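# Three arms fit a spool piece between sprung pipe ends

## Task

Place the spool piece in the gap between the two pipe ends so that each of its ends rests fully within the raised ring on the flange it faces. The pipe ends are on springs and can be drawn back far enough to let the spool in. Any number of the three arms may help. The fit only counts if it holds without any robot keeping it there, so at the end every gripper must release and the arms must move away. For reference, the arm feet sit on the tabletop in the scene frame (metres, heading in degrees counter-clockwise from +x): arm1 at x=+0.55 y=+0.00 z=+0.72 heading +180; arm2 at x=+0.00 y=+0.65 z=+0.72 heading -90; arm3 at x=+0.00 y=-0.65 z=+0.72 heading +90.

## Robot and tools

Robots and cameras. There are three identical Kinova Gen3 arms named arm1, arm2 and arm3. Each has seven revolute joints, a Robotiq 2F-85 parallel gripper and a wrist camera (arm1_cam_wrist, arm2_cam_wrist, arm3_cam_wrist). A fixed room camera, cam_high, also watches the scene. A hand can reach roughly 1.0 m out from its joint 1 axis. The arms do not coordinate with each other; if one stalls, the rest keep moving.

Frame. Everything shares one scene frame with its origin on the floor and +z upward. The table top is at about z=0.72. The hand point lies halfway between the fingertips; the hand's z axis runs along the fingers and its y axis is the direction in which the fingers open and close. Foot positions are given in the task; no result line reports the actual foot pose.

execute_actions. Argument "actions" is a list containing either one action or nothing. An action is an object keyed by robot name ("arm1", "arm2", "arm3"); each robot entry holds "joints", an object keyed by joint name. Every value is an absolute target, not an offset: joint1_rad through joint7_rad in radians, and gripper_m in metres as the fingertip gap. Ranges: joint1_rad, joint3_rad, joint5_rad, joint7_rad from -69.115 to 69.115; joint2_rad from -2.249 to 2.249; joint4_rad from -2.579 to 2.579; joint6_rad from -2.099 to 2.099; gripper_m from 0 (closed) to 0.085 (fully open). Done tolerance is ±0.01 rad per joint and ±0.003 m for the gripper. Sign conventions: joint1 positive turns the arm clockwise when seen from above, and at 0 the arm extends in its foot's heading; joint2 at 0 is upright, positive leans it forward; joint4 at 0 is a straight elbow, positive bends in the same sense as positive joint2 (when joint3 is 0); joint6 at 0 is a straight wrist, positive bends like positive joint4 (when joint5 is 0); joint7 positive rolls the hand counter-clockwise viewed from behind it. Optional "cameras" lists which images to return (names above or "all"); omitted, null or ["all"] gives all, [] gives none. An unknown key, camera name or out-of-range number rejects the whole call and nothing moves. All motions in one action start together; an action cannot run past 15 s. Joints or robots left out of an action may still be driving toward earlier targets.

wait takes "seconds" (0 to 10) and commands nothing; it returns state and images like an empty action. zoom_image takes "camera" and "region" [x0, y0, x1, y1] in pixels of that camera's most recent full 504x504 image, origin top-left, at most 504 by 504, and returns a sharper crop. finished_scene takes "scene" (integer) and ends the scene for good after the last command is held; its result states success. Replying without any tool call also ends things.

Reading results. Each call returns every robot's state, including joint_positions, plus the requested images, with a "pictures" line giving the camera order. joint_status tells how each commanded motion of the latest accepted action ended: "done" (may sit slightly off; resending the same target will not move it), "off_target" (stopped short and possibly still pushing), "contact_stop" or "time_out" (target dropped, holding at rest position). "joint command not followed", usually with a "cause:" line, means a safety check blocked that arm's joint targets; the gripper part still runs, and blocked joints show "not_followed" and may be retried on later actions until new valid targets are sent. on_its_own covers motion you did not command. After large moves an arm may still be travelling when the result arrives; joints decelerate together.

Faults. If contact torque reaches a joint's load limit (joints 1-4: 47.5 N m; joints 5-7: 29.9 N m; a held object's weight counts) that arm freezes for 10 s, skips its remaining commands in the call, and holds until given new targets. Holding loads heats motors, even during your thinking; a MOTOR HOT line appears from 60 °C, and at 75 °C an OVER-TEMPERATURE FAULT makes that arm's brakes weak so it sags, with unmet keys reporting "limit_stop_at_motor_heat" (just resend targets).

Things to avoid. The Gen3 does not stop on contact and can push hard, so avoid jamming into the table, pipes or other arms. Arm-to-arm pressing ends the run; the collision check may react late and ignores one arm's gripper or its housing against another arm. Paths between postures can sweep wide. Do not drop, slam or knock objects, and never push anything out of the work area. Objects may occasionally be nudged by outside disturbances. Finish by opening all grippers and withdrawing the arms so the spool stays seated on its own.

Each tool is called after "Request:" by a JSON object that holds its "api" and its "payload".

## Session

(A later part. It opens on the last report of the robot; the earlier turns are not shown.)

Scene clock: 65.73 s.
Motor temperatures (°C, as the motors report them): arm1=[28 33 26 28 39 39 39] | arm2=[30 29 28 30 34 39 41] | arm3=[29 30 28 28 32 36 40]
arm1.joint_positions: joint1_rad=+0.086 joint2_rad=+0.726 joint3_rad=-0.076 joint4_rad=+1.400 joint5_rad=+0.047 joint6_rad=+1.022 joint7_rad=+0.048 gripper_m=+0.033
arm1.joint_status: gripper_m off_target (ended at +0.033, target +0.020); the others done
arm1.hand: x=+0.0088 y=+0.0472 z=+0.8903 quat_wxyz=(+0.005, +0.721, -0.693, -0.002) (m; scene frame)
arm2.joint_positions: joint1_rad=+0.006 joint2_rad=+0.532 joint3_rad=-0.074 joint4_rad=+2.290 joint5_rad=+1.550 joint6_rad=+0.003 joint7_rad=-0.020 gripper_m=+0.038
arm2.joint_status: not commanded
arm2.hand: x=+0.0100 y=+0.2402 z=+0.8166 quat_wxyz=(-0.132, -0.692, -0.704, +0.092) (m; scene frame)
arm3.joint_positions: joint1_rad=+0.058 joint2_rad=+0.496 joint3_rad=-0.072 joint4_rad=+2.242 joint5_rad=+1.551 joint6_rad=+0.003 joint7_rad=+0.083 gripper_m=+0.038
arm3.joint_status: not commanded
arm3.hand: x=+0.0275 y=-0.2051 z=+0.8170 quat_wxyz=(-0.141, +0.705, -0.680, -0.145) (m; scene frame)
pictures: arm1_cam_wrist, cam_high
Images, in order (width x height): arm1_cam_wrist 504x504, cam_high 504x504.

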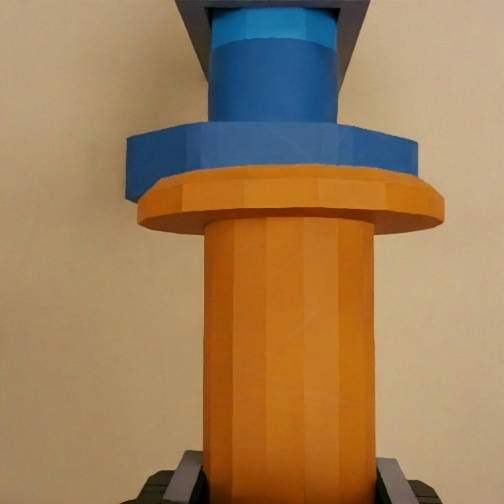

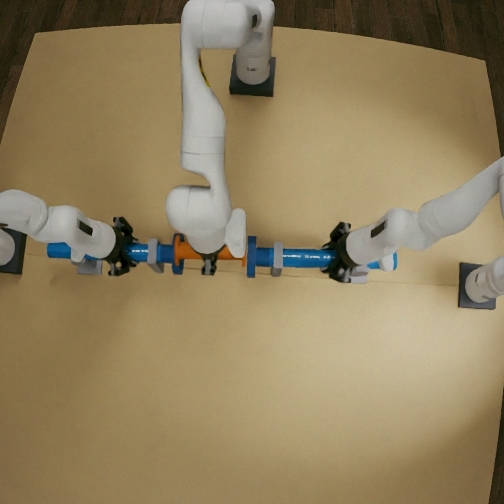

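Request:
{"api": "execute_actions", "payload": {"actions": [{"arm1": {"joints": {"joint2_rad": 0.7395, "joint4_rad": 1.4127, "joint6_rad": 0.9928, "gripper_m": 0.02}}}], "cameras": ["arm1_cam_wrist", "cam_high"]}}

Scene clock: 68.77 s.
Motor temperatures (°C, as the motors report them): arm1=[28 34 26 28 39 39 39] | arm2=[30 29 28 30 34 39 41] | arm3=[29 31 28 28 32 36 40]
arm1.joint_positions: joint1_rad=+0.085 joint2_rad=+0.734 joint3_rad=-0.076 joint4_rad=+1.411 joint5_rad=+0.048 joint6_rad=+0.994 joint7_rad=+0.048 gripper_m=+0.033
arm1.joint_status: gripper_m off_target (ended at +0.033, target +0.020); the others done
arm1.hand: x=+0.0067 y=+0.0468 z=+0.8832 quat_wxyz=(+0.008, +0.721, -0.693, -0.005) (m; scene frame)
arm2.joint_positions: joint1_rad=+0.006 joint2_rad=+0.534 joint3_rad=-0.074 joint4_rad=+2.290 joint5_rad=+1.550 joint6_rad=+0.003 joint7_rad=-0.020 gripper_m=+0.038
arm2.joint_status: not commanded
arm2.hand: x=+0.0098 y=+0.2404 z=+0.8159 quat_wxyz=(-0.132, -0.692, -0.704, +0.091) (m; scene frame)
arm3.joint_positions: joint1_rad=+0.058 joint2_rad=+0.496 joint3_rad=-0.072 joint4_rad=+2.242 joint5_rad=+1.551 joint6_rad=+0.003 joint7_rad=+0.083 gripper_m=+0.038
arm3.joint_status: not commanded
arm3.hand: x=+0.0275 y=-0.2051 z=+0.8170 quat_wxyz=(-0.141, +0.705, -0.680, -0.145) (m; scene frame)
pictures: arm1_cam_wrist, cam_high
Images, in order (width x height): arm1_cam_wrist 504x504, cam_high 504x504.

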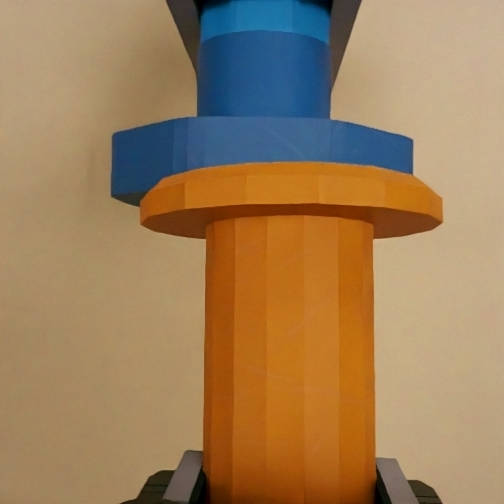

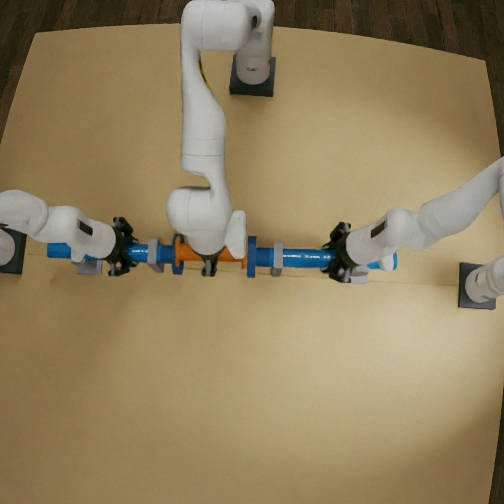

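Request:
{"api": "zoom_image", "payload": {"camera": "cam_high", "region": [160, 220, 230, 290]}}

Region (160, 220, 230, 290) of cam_high's 504x504 image, scaled by 7.200, with more detail than that image has.

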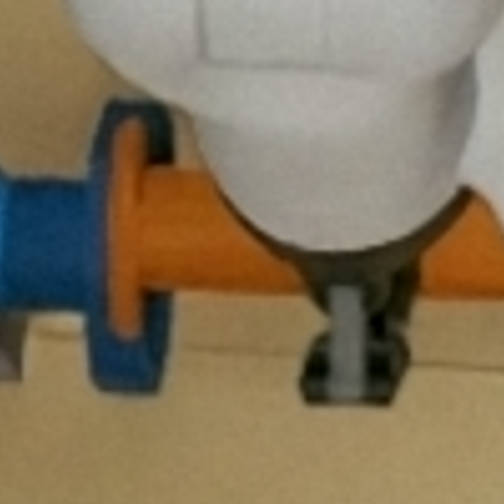

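Request:
{"api": "execute_actions", "payload": {"actions": [{"arm1": {"joints": {"joint1_rad": 0.0761, "joint2_rad": 0.724, "joint4_rad": 1.3995, "joint6_rad": 1.0215, "joint7_rad": 0.0385, "gripper_m": 0.02}}}], "cameras": []}}

Request:
{"api": "execute_actions", "payload": {"actions": [{"arm1": {"joints": {"joint2_rad": 0.7395, "joint4_rad": 1.4127, "joint6_rad": 0.9928, "gripper_m": 0.02}}}], "cameras": ["arm1_cam_wrist", "cam_high"]}}

Scene clock: 74.43 s.
Motor temperatures (°C, as the motors report them): arm1=[28 34 26 28 39 39 39] | arm2=[30 29 28 30 34 39 41] | arm3=[29 31 28 28 32 36 40]
arm1.joint_positions: joint1_rad=+0.077 joint2_rad=+0.726 joint3_rad=-0.075 joint4_rad=+1.400 joint5_rad=+0.047 joint6_rad=+1.021 joint7_rad=+0.038 gripper_m=+0.033
arm1.joint_status: gripper_m off_target (ended at +0.033, target +0.020); the others done
arm1.hand: x=+0.0082 y=+0.0427 z=+0.8906 quat_wxyz=(+0.005, +0.720, -0.694, -0.002) (m; scene frame)
arm2.joint_positions: joint1_rad=+0.006 joint2_rad=+0.532 joint3_rad=-0.074 joint4_rad=+2.290 joint5_rad=+1.550 joint6_rad=+0.003 joint7_rad=-0.020 gripper_m=+0.038
arm2.joint_status: not commanded
arm2.hand: x=+0.0100 y=+0.2400 z=+0.8166 quat_wxyz=(-0.132, -0.692, -0.704, +0.092) (m; scene frame)
arm3.joint_positions: joint1_rad=+0.058 joint2_rad=+0.496 joint3_rad=-0.072 joint4_rad=+2.242 joint5_rad=+1.551 joint6_rad=+0.003 joint7_rad=+0.083 gripper_m=+0.038
arm3.joint_status: not commanded
arm3.hand: x=+0.0275 y=-0.2051 z=+0.8169 quat_wxyz=(-0.140, +0.705, -0.680, -0.145) (m; scene frame)
pictures: none
No camera images: the call's "cameras" was empty. Leave "cameras" out to get every camera's image.

Scene clock: 74.97 s.
Motor temperatures (°C, as the motors report them): arm1=[28 34 26 28 39 39 39] | arm2=[30 29 28 30 34 39 41] | arm3=[29 31 28 28 32 36 40]
arm1.joint_positions: joint1_rad=+0.077 joint2_rad=+0.736 joint3_rad=-0.075 joint4_rad=+1.412 joint5_rad=+0.048 joint6_rad=+0.994 joint7_rad=+0.038 gripper_m=+0.033
arm1.joint_status: gripper_m off_target (ended at +0.033, target +0.020); the others done
arm1.hand: x=+0.0072 y=+0.0427 z=+0.8816 quat_wxyz=(+0.007, +0.720, -0.694, -0.004) (m; scene frame)
arm2.joint_positions: joint1_rad=+0.006 joint2_rad=+0.534 joint3_rad=-0.074 joint4_rad=+2.291 joint5_rad=+1.550 joint6_rad=+0.002 joint7_rad=-0.020 gripper_m=+0.038
arm2.joint_status: not commanded
arm2.hand: x=+0.0100 y=+0.2410 z=+0.8159 quat_wxyz=(-0.132, -0.692, -0.704, +0.091) (m; scene frame)
arm3.joint_positions: joint1_rad=+0.058 joint2_rad=+0.497 joint3_rad=-0.072 joint4_rad=+2.243 joint5_rad=+1.551 joint6_rad=+0.003 joint7_rad=+0.083 gripper_m=+0.038
arm3.joint_status: not commanded
arm3.hand: x=+0.0275 y=-0.2054 z=+0.8168 quat_wxyz=(-0.140, +0.705, -0.680, -0.144) (m; scene frame)
pictures: arm1_cam_wrist, cam_high
Images, in order (width x height): arm1_cam_wrist 504x504, cam_high 504x504.

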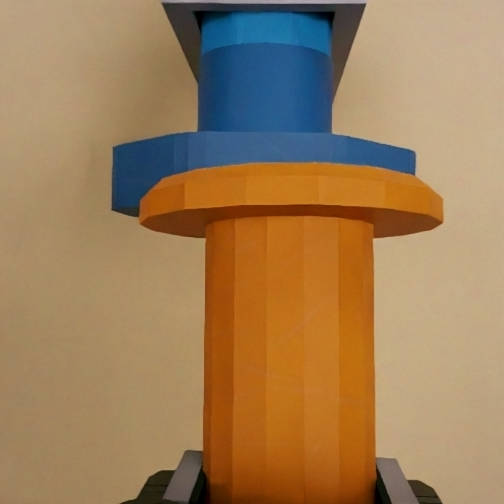

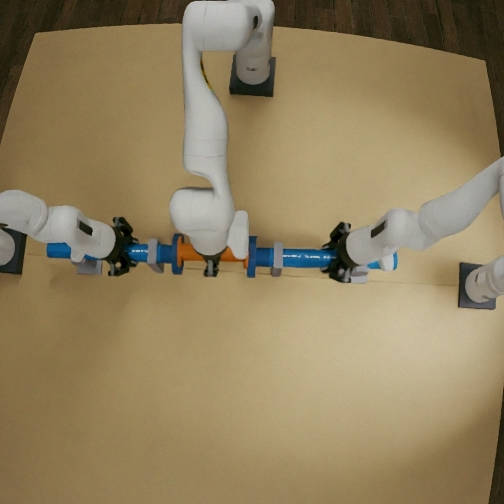

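Request:
{"api": "execute_actions", "payload": {"actions": [{"arm1": {"joints": {"joint2_rad": 0.712, "joint4_rad": 1.388, "joint6_rad": 1.045, "gripper_m": 0.02}}, "arm2": {"joints": {"joint2_rad": 0.518, "joint4_rad": 2.3273, "gripper_m": 0.025}}, "arm3": {"joints": {"joint2_rad": 0.4778, "joint4_rad": 2.2813, "gripper_m": 0.025}}}], "cameras": ["cam_high"]}}

Scene clock: 80.17 s.
Motor temperatures (°C, as the motors report them): arm1=[28 34 26 28 39 39 39] | arm2=[30 29 28 30 34 39 41] | arm3=[29 31 28 28 32 36 40]
arm1.joint_positions: joint1_rad=+0.076 joint2_rad=+0.714 joint3_rad=-0.076 joint4_rad=+1.389 joint5_rad=+0.047 joint6_rad=+1.045 joint7_rad=+0.039 gripper_m=+0.033
arm1.joint_status: gripper_m off_target (ended at +0.033, target +0.020); the others done
arm1.hand: x=+0.0085 y=+0.0423 z=+0.8999 quat_wxyz=(+0.005, +0.721, -0.693, -0.002) (m; scene frame)
arm2.joint_positions: joint1_rad=+0.006 joint2_rad=+0.531 joint3_rad=-0.074 joint4_rad=+2.293 joint5_rad=+1.550 joint6_rad=+0.003 joint7_rad=-0.020 gripper_m=+0.038
arm2.joint_status: joint2_rad time_out (moved -0.003 of -0.016); joint4_rad time_out (moved +0.001 of +0.036); gripper_m off_target (ended at +0.038, target +0.025)
arm2.hand: x=+0.0099 y=+0.2413 z=+0.8166 quat_wxyz=(-0.132, -0.692, -0.704, +0.092) (m; scene frame)
arm3.joint_positions: joint1_rad=+0.058 joint2_rad=+0.494 joint3_rad=-0.072 joint4_rad=+2.247 joint5_rad=+1.551 joint6_rad=+0.004 joint7_rad=+0.083 gripper_m=+0.038
arm3.joint_status: joint2_rad time_out (moved -0.003 of -0.019); joint4_rad time_out (moved +0.004 of +0.039); gripper_m off_target (ended at +0.038, target +0.025)
arm3.hand: x=+0.0275 y=-0.2071 z=+0.8170 quat_wxyz=(-0.140, +0.705, -0.680, -0.144) (m; scene frame)
pictures: cam_high
Images, in order (width x height): cam_high 504x504.

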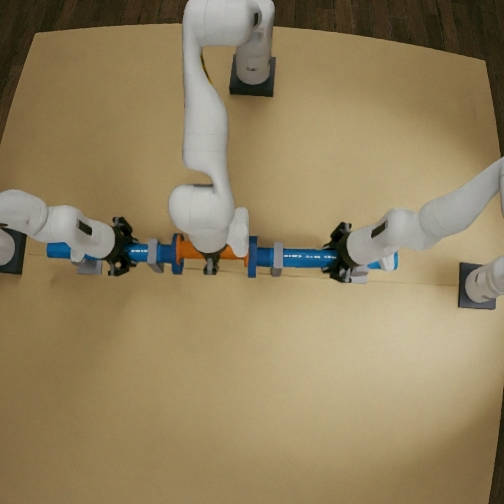

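Request:
{"api": "execute_actions", "payload": {"actions": [{"arm1": {"joints": {"joint2_rad": 0.7395, "joint4_rad": 1.4127, "joint6_rad": 0.9928, "gripper_m": 0.02}}}], "cameras": ["arm1_cam_wrist", "cam_high"]}}

Scene clock: 83.40 s.
Motor temperatures (°C, as the motors report them): arm1=[28 34 26 28 39 39 39] | arm2=[30 29 28 30 34 39 41] | arm3=[29 31 28 28 32 36 40]
arm1.joint_positions: joint1_rad=+0.076 joint2_rad=+0.741 joint3_rad=-0.075 joint4_rad=+1.413 joint5_rad=+0.047 joint6_rad=+0.993 joint7_rad=+0.038 gripper_m=+0.033
arm1.joint_status: gripper_m off_target (ended at +0.033, target +0.020); the others done
arm1.hand: x=+0.0082 y=+0.0417 z=+0.8784 quat_wxyz=(+0.006, +0.721, -0.693, -0.001) (m; scene frame)
arm2.joint_positions: joint1_rad=+0.006 joint2_rad=+0.531 joint3_rad=-0.074 joint4_rad=+2.293 joint5_rad=+1.550 joint6_rad=+0.003 joint7_rad=-0.020 gripper_m=+0.038
arm2.joint_status: not commanded
arm2.hand: x=+0.0099 y=+0.2413 z=+0.8166 quat_wxyz=(-0.132, -0.692, -0.704, +0.092) (m; scene frame)
arm3.joint_positions: joint1_rad=+0.058 joint2_rad=+0.494 joint3_rad=-0.072 joint4_rad=+2.247 joint5_rad=+1.551 joint6_rad=+0.004 joint7_rad=+0.083 gripper_m=+0.038
arm3.joint_status: not commanded
arm3.hand: x=+0.0275 y=-0.2071 z=+0.8170 quat_wxyz=(-0.140, +0.705, -0.680, -0.144) (m; scene frame)
pictures: arm1_cam_wrist, cam_high
Images, in order (width x height): arm1_cam_wrist 504x504, cam_high 504x504.

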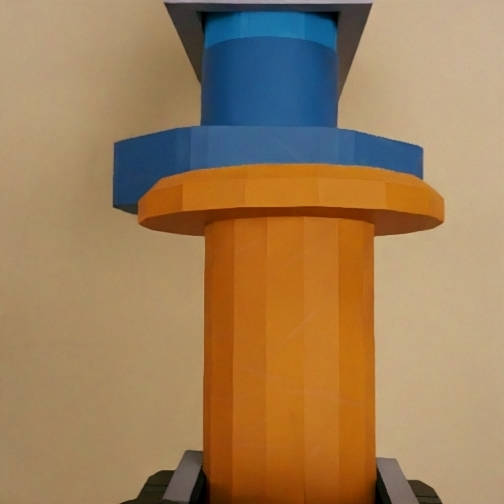

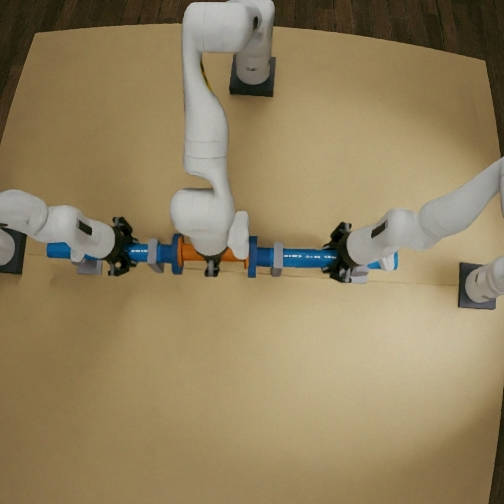

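Request:
{"api": "execute_actions", "payload": {"actions": [{"arm1": {"joints": {"joint2_rad": 0.7784, "joint4_rad": 1.4393, "joint6_rad": 0.9273, "gripper_m": 0.02}}}], "cameras": ["arm1_cam_wrist"]}}

Scene clock: 84.70 s.
Motor temperatures (°C, as the motors report them): arm1=[28 34 26 28 39 39 39] | arm2=[30 29 28 30 34 39 41] | arm3=[29 31 28 28 32 36 40]
arm1.joint_positions: joint1_rad=+0.078 joint2_rad=+0.779 joint3_rad=-0.074 joint4_rad=+1.440 joint5_rad=+0.048 joint6_rad=+0.927 joint7_rad=+0.038 gripper_m=+0.033
arm1.joint_status: gripper_m off_target (ended at +0.033, target +0.020); the others done
arm1.hand: x=+0.0075 y=+0.0427 z=+0.8511 quat_wxyz=(+0.007, +0.720, -0.694, -0.001) (m; scene frame)
arm2.joint_positions: joint1_rad=+0.006 joint2_rad=+0.531 joint3_rad=-0.074 joint4_rad=+2.293 joint5_rad=+1.550 joint6_rad=+0.003 joint7_rad=-0.020 gripper_m=+0.038
arm2.joint_status: not commanded
arm2.hand: x=+0.0099 y=+0.2413 z=+0.8166 quat_wxyz=(-0.132, -0.692, -0.704, +0.092) (m; scene frame)
arm3.joint_positions: joint1_rad=+0.058 joint2_rad=+0.494 joint3_rad=-0.072 joint4_rad=+2.247 joint5_rad=+1.551 joint6_rad=+0.004 joint7_rad=+0.083 gripper_m=+0.038
arm3.joint_status: not commanded
arm3.hand: x=+0.0275 y=-0.2071 z=+0.8170 quat_wxyz=(-0.140, +0.705, -0.680, -0.144) (m; scene frame)
pictures: arm1_cam_wrist
Images, in order (width x height): arm1_cam_wrist 504x504.

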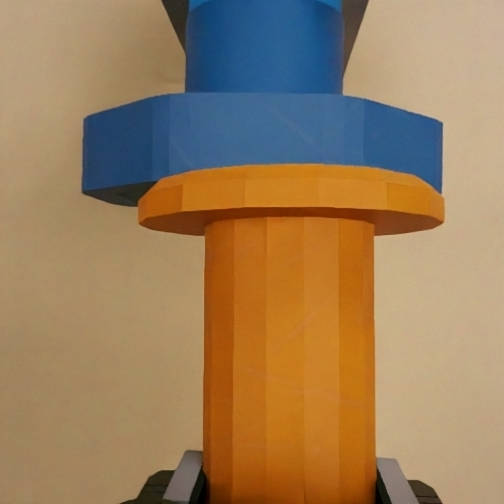

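Request:
{"api": "execute_actions", "payload": {"actions": [{"arm1": {"joints": {"joint2_rad": 0.8178, "joint4_rad": 1.4829, "joint6_rad": 0.8443, "gripper_m": 0.02}}}], "cameras": ["arm1_cam_wrist", "cam_high"]}}

Scene clock: 85.80 s.
Motor temperatures (°C, as the motors report them): arm1=[28 34 26 28 39 39 39] | arm2=[30 29 28 30 34 39 41] | arm3=[29 31 28 28 32 36 40]
arm1.joint_positions: joint1_rad=+0.077 joint2_rad=+0.820 joint3_rad=-0.075 joint4_rad=+1.484 joint5_rad=+0.047 joint6_rad=+0.845 joint7_rad=+0.039 gripper_m=+0.033
arm1.joint_status: gripper_m off_target (ended at +0.033, target +0.020); the others done
arm1.hand: x=+0.0126 y=+0.0391 z=+0.8180 quat_wxyz=(+0.008, +0.721, -0.693, +0.002) (m; scene frame)
arm2.joint_positions: joint1_rad=+0.006 joint2_rad=+0.531 joint3_rad=-0.074 joint4_rad=+2.293 joint5_rad=+1.550 joint6_rad=+0.003 joint7_rad=-0.020 gripper_m=+0.038
arm2.joint_status: not commanded
arm2.hand: x=+0.0099 y=+0.2413 z=+0.8166 quat_wxyz=(-0.132, -0.692, -0.704, +0.092) (m; scene frame)
arm3.joint_positions: joint1_rad=+0.058 joint2_rad=+0.494 joint3_rad=-0.072 joint4_rad=+2.247 joint5_rad=+1.551 joint6_rad=+0.004 joint7_rad=+0.083 gripper_m=+0.038
arm3.joint_status: not commanded
arm3.hand: x=+0.0275 y=-0.2071 z=+0.8170 quat_wxyz=(-0.140, +0.705, -0.680, -0.144) (m; scene frame)
pictures: arm1_cam_wrist, cam_high
Images, in order (width x height): arm1_cam_wrist 504x504, cam_high 504x504.

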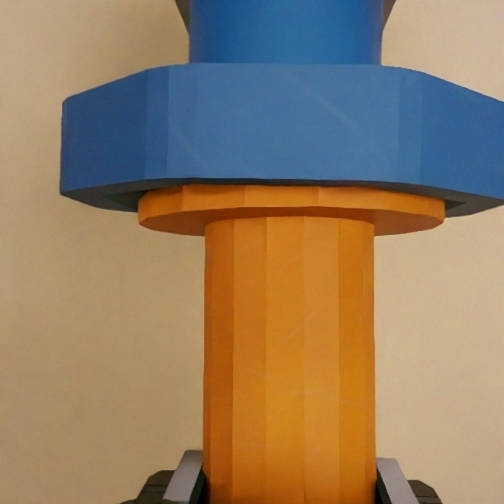

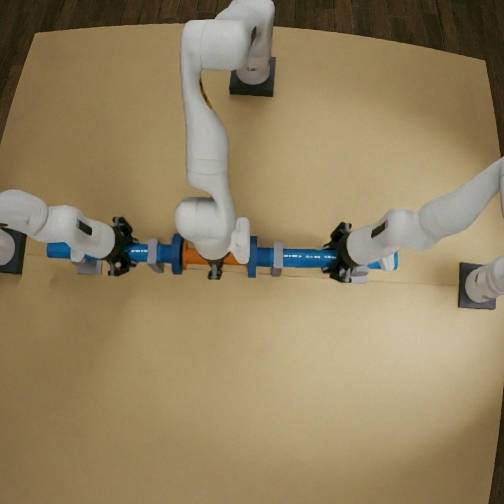

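Request:
{"api": "execute_actions", "payload": {"actions": [{"arm2": {"joints": {"joint2_rad": 0.5395, "joint4_rad": 2.2752, "gripper_m": 0.025}}, "arm3": {"joints": {"joint2_rad": 0.504, "joint4_rad": 2.229, "gripper_m": 0.025}}}], "cameras": ["arm1_cam_wrist", "cam_high"]}}

Scene clock: 87.03 s.
Motor temperatures (°C, as the motors report them): arm1=[28 34 26 28 39 39 39] | arm2=[30 29 28 30 34 39 41] | arm3=[29 31 28 28 32 36 40]
arm1.joint_positions: joint1_rad=+0.077 joint2_rad=+0.823 joint3_rad=-0.074 joint4_rad=+1.485 joint5_rad=+0.048 joint6_rad=+0.844 joint7_rad=+0.039 gripper_m=+0.033
arm1.joint_status: not commanded
arm1.hand: x=+0.0137 y=+0.0403 z=+0.8164 quat_wxyz=(+0.007, +0.721, -0.693, +0.003) (m; scene frame)
arm2.joint_positions: joint1_rad=+0.006 joint2_rad=+0.540 joint3_rad=-0.074 joint4_rad=+2.280 joint5_rad=+1.550 joint6_rad=+0.002 joint7_rad=-0.020 gripper_m=+0.038
arm2.joint_status: gripper_m off_target (ended at +0.038, target +0.025); the others done
arm2.hand: x=+0.0102 y=+0.2358 z=+0.8156 quat_wxyz=(-0.134, -0.692, -0.703, +0.093) (m; scene frame)
arm3.joint_positions: joint1_rad=+0.059 joint2_rad=+0.503 joint3_rad=-0.072 joint4_rad=+2.235 joint5_rad=+1.551 joint6_rad=+0.003 joint7_rad=+0.083 gripper_m=+0.038
arm3.joint_status: gripper_m off_target (ended at +0.038, target +0.025); the others done
arm3.hand: x=+0.0274 y=-0.2021 z=+0.8159 quat_wxyz=(-0.141, +0.704, -0.680, -0.145) (m; scene frame)
pictures: arm1_cam_wrist, cam_high
Images, in order (width x height): arm1_cam_wrist 504x504, cam_high 504x504.

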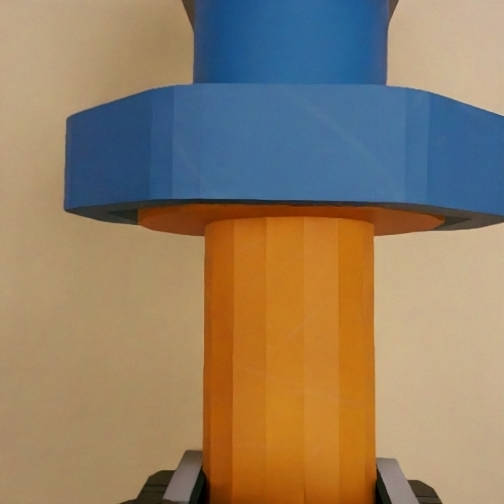

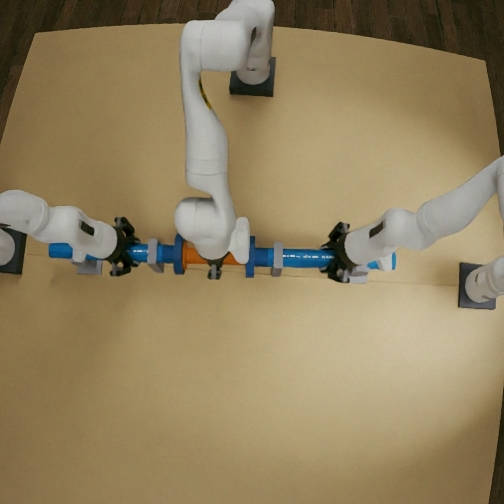

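Request:
{"api": "execute_actions", "payload": {"actions": [{"arm2": {"joints": {"gripper_m": 0.085}}, "arm3": {"joints": {"gripper_m": 0.085}}}], "cameras": ["arm1_cam_wrist"]}}

Request:
{"api": "execute_actions", "payload": {"actions": [{"arm1": {"joints": {"gripper_m": 0.085}}}], "cameras": ["arm1_cam_wrist"]}}

Scene clock: 88.53 s.
Motor temperatures (°C, as the motors report them): arm1=[28 34 26 28 39 39 39] | arm2=[30 29 28 30 34 39 41] | arm3=[29 31 28 28 32 36 40]
arm1.joint_positions: joint1_rad=+0.077 joint2_rad=+0.822 joint3_rad=-0.074 joint4_rad=+1.485 joint5_rad=+0.048 joint6_rad=+0.845 joint7_rad=+0.039 gripper_m=+0.033
arm1.joint_status: not commanded
arm1.hand: x=+0.0134 y=+0.0402 z=+0.8170 quat_wxyz=(+0.007, +0.721, -0.693, +0.002) (m; scene frame)
arm2.joint_positions: joint1_rad=+0.004 joint2_rad=+0.540 joint3_rad=-0.077 joint4_rad=+2.275 joint5_rad=+1.550 joint6_rad=+0.000 joint7_rad=-0.020 gripper_m=+0.085
arm2.joint_status: all done
arm2.hand: x=+0.0129 y=+0.2330 z=+0.8167 quat_wxyz=(-0.137, -0.690, -0.704, +0.093) (m; scene frame)
arm3.joint_positions: joint1_rad=+0.056 joint2_rad=+0.504 joint3_rad=-0.074 joint4_rad=+2.229 joint5_rad=+1.550 joint6_rad=+0.000 joint7_rad=+0.082 gripper_m=+0.085
arm3.joint_status: all done
arm3.hand: x=+0.0242 y=-0.1989 z=+0.8169 quat_wxyz=(-0.140, +0.705, -0.679, -0.149) (m; scene frame)
pictures: arm1_cam_wrist
Images, in order (width x height): arm1_cam_wrist 504x504.

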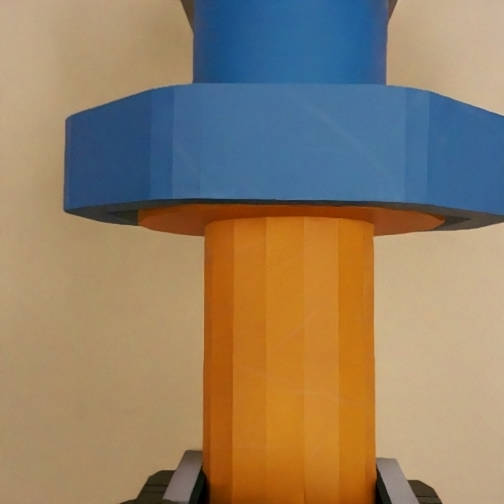

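Scene clock: 89.63 s.
Motor temperatures (°C, as the motors report them): arm1=[28 34 26 28 39 39 39] | arm2=[30 29 28 30 34 39 41] | arm3=[29 31 28 28 32 36 40]
arm1.joint_positions: joint1_rad=+0.076 joint2_rad=+0.818 joint3_rad=-0.076 joint4_rad=+1.483 joint5_rad=+0.047 joint6_rad=+0.844 joint7_rad=+0.038 gripper_m=+0.085
arm1.joint_status: all done
arm1.hand: x=+0.0115 y=+0.0385 z=+0.8195 quat_wxyz=(+0.010, +0.721, -0.693, +0.001) (m; scene frame)
arm2.joint_positions: joint1_rad=+0.004 joint2_rad=+0.540 joint3_rad=-0.077 joint4_rad=+2.275 joint5_rad=+1.550 joint6_rad=+0.000 joint7_rad=-0.020 gripper_m=+0.085
arm2.joint_status: not commanded
arm2.hand: x=+0.0129 y=+0.2330 z=+0.8167 quat_wxyz=(-0.137, -0.690, -0.704, +0.093) (m; scene frame)
arm3.joint_positions: joint1_rad=+0.056 joint2_rad=+0.504 joint3_rad=-0.074 joint4_rad=+2.229 joint5_rad=+1.550 joint6_rad=+0.000 joint7_rad=+0.082 gripper_m=+0.085
arm3.joint_status: not commanded
arm3.hand: x=+0.0242 y=-0.1989 z=+0.8169 quat_wxyz=(-0.140, +0.705, -0.679, -0.149) (m; scene frame)
pictures: arm1_cam_wrist
Images, in order (width x height): arm1_cam_wrist 504x504.

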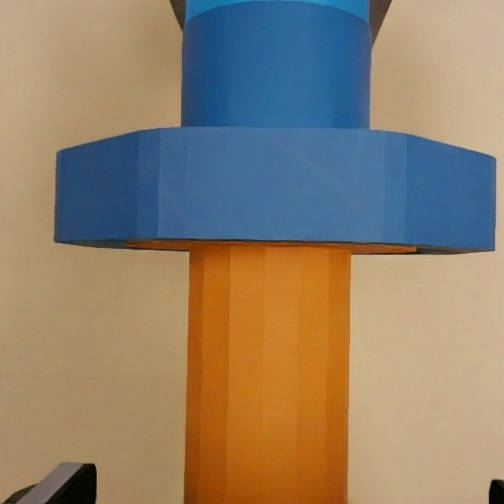

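Request:
{"api": "execute_actions", "payload": {"actions": [{"arm1": {"joints": {"joint2_rad": 0.655, "joint4_rad": 1.386, "joint6_rad": 1.104}}, "arm2": {"joints": {"joint2_rad": 0.29}}, "arm3": {"joints": {"joint2_rad": 0.254}}}], "cameras": ["arm1_cam_wrist", "cam_high"]}}

Scene clock: 91.30 s.
Motor temperatures (°C, as the motors report them): arm1=[28 34 26 28 39 39 39] | arm2=[30 29 28 30 34 39 41] | arm3=[29 31 28 28 32 36 40]
arm1.joint_positions: joint1_rad=+0.076 joint2_rad=+0.655 joint3_rad=-0.076 joint4_rad=+1.386 joint5_rad=+0.047 joint6_rad=+1.104 joint7_rad=+0.038 gripper_m=+0.085
arm1.joint_status: all done
arm1.hand: x=+0.0180 y=+0.0428 z=+0.9325 quat_wxyz=(+0.004, +0.721, -0.693, -0.005) (m; scene frame)
arm2.joint_positions: joint1_rad=+0.004 joint2_rad=+0.290 joint3_rad=-0.077 joint4_rad=+2.275 joint5_rad=+1.550 joint6_rad=+0.000 joint7_rad=-0.020 gripper_m=+0.085
arm2.joint_status: all done
arm2.hand: x=+0.0124 y=+0.1889 z=+0.9267 quat_wxyz=(-0.222, -0.668, -0.687, +0.180) (m; scene frame)
arm3.joint_positions: joint1_rad=+0.056 joint2_rad=+0.254 joint3_rad=-0.074 joint4_rad=+2.229 joint5_rad=+1.550 joint6_rad=+0.000 joint7_rad=+0.082 gripper_m=+0.085
arm3.joint_status: all done
arm3.hand: x=+0.0263 y=-0.1624 z=+0.9350 quat_wxyz=(-0.234, +0.684, -0.653, -0.225) (m; scene frame)
pictures: arm1_cam_wrist, cam_high
Images, in order (width x height): arm1_cam_wrist 504x504, cam_high 504x504.

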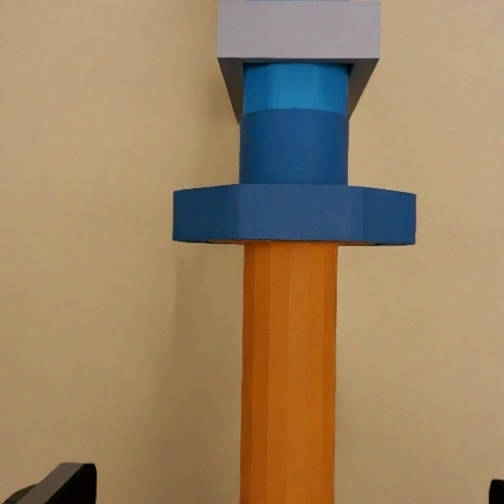

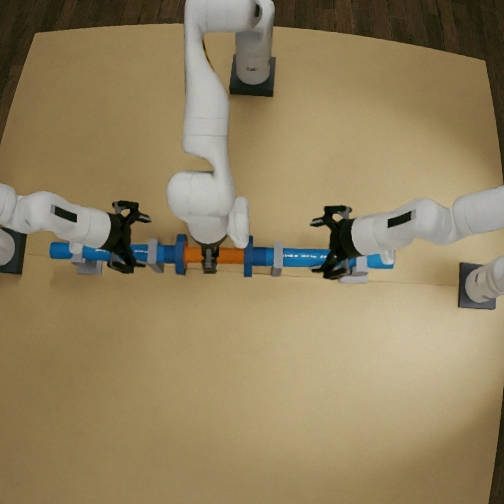

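Request:
{"api": "zoom_image", "payload": {"camera": "cam_high", "region": [150, 200, 290, 300]}}

Region (150, 200, 290, 300) of cam_high's 504x504 image, scaled by 3.600, with more detail than that image has; it fills the top 360 rows of this view, and the rest is white.

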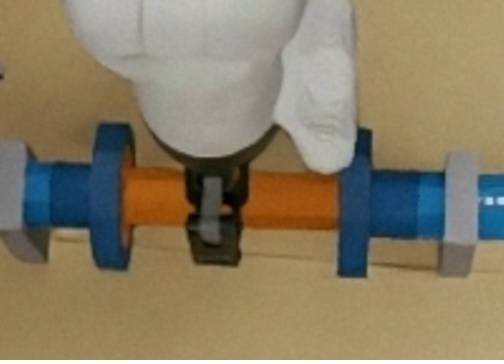

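Request:
{"api": "finished_scene", "payload": {"scene": 2}}

The scene is finished: the task was done.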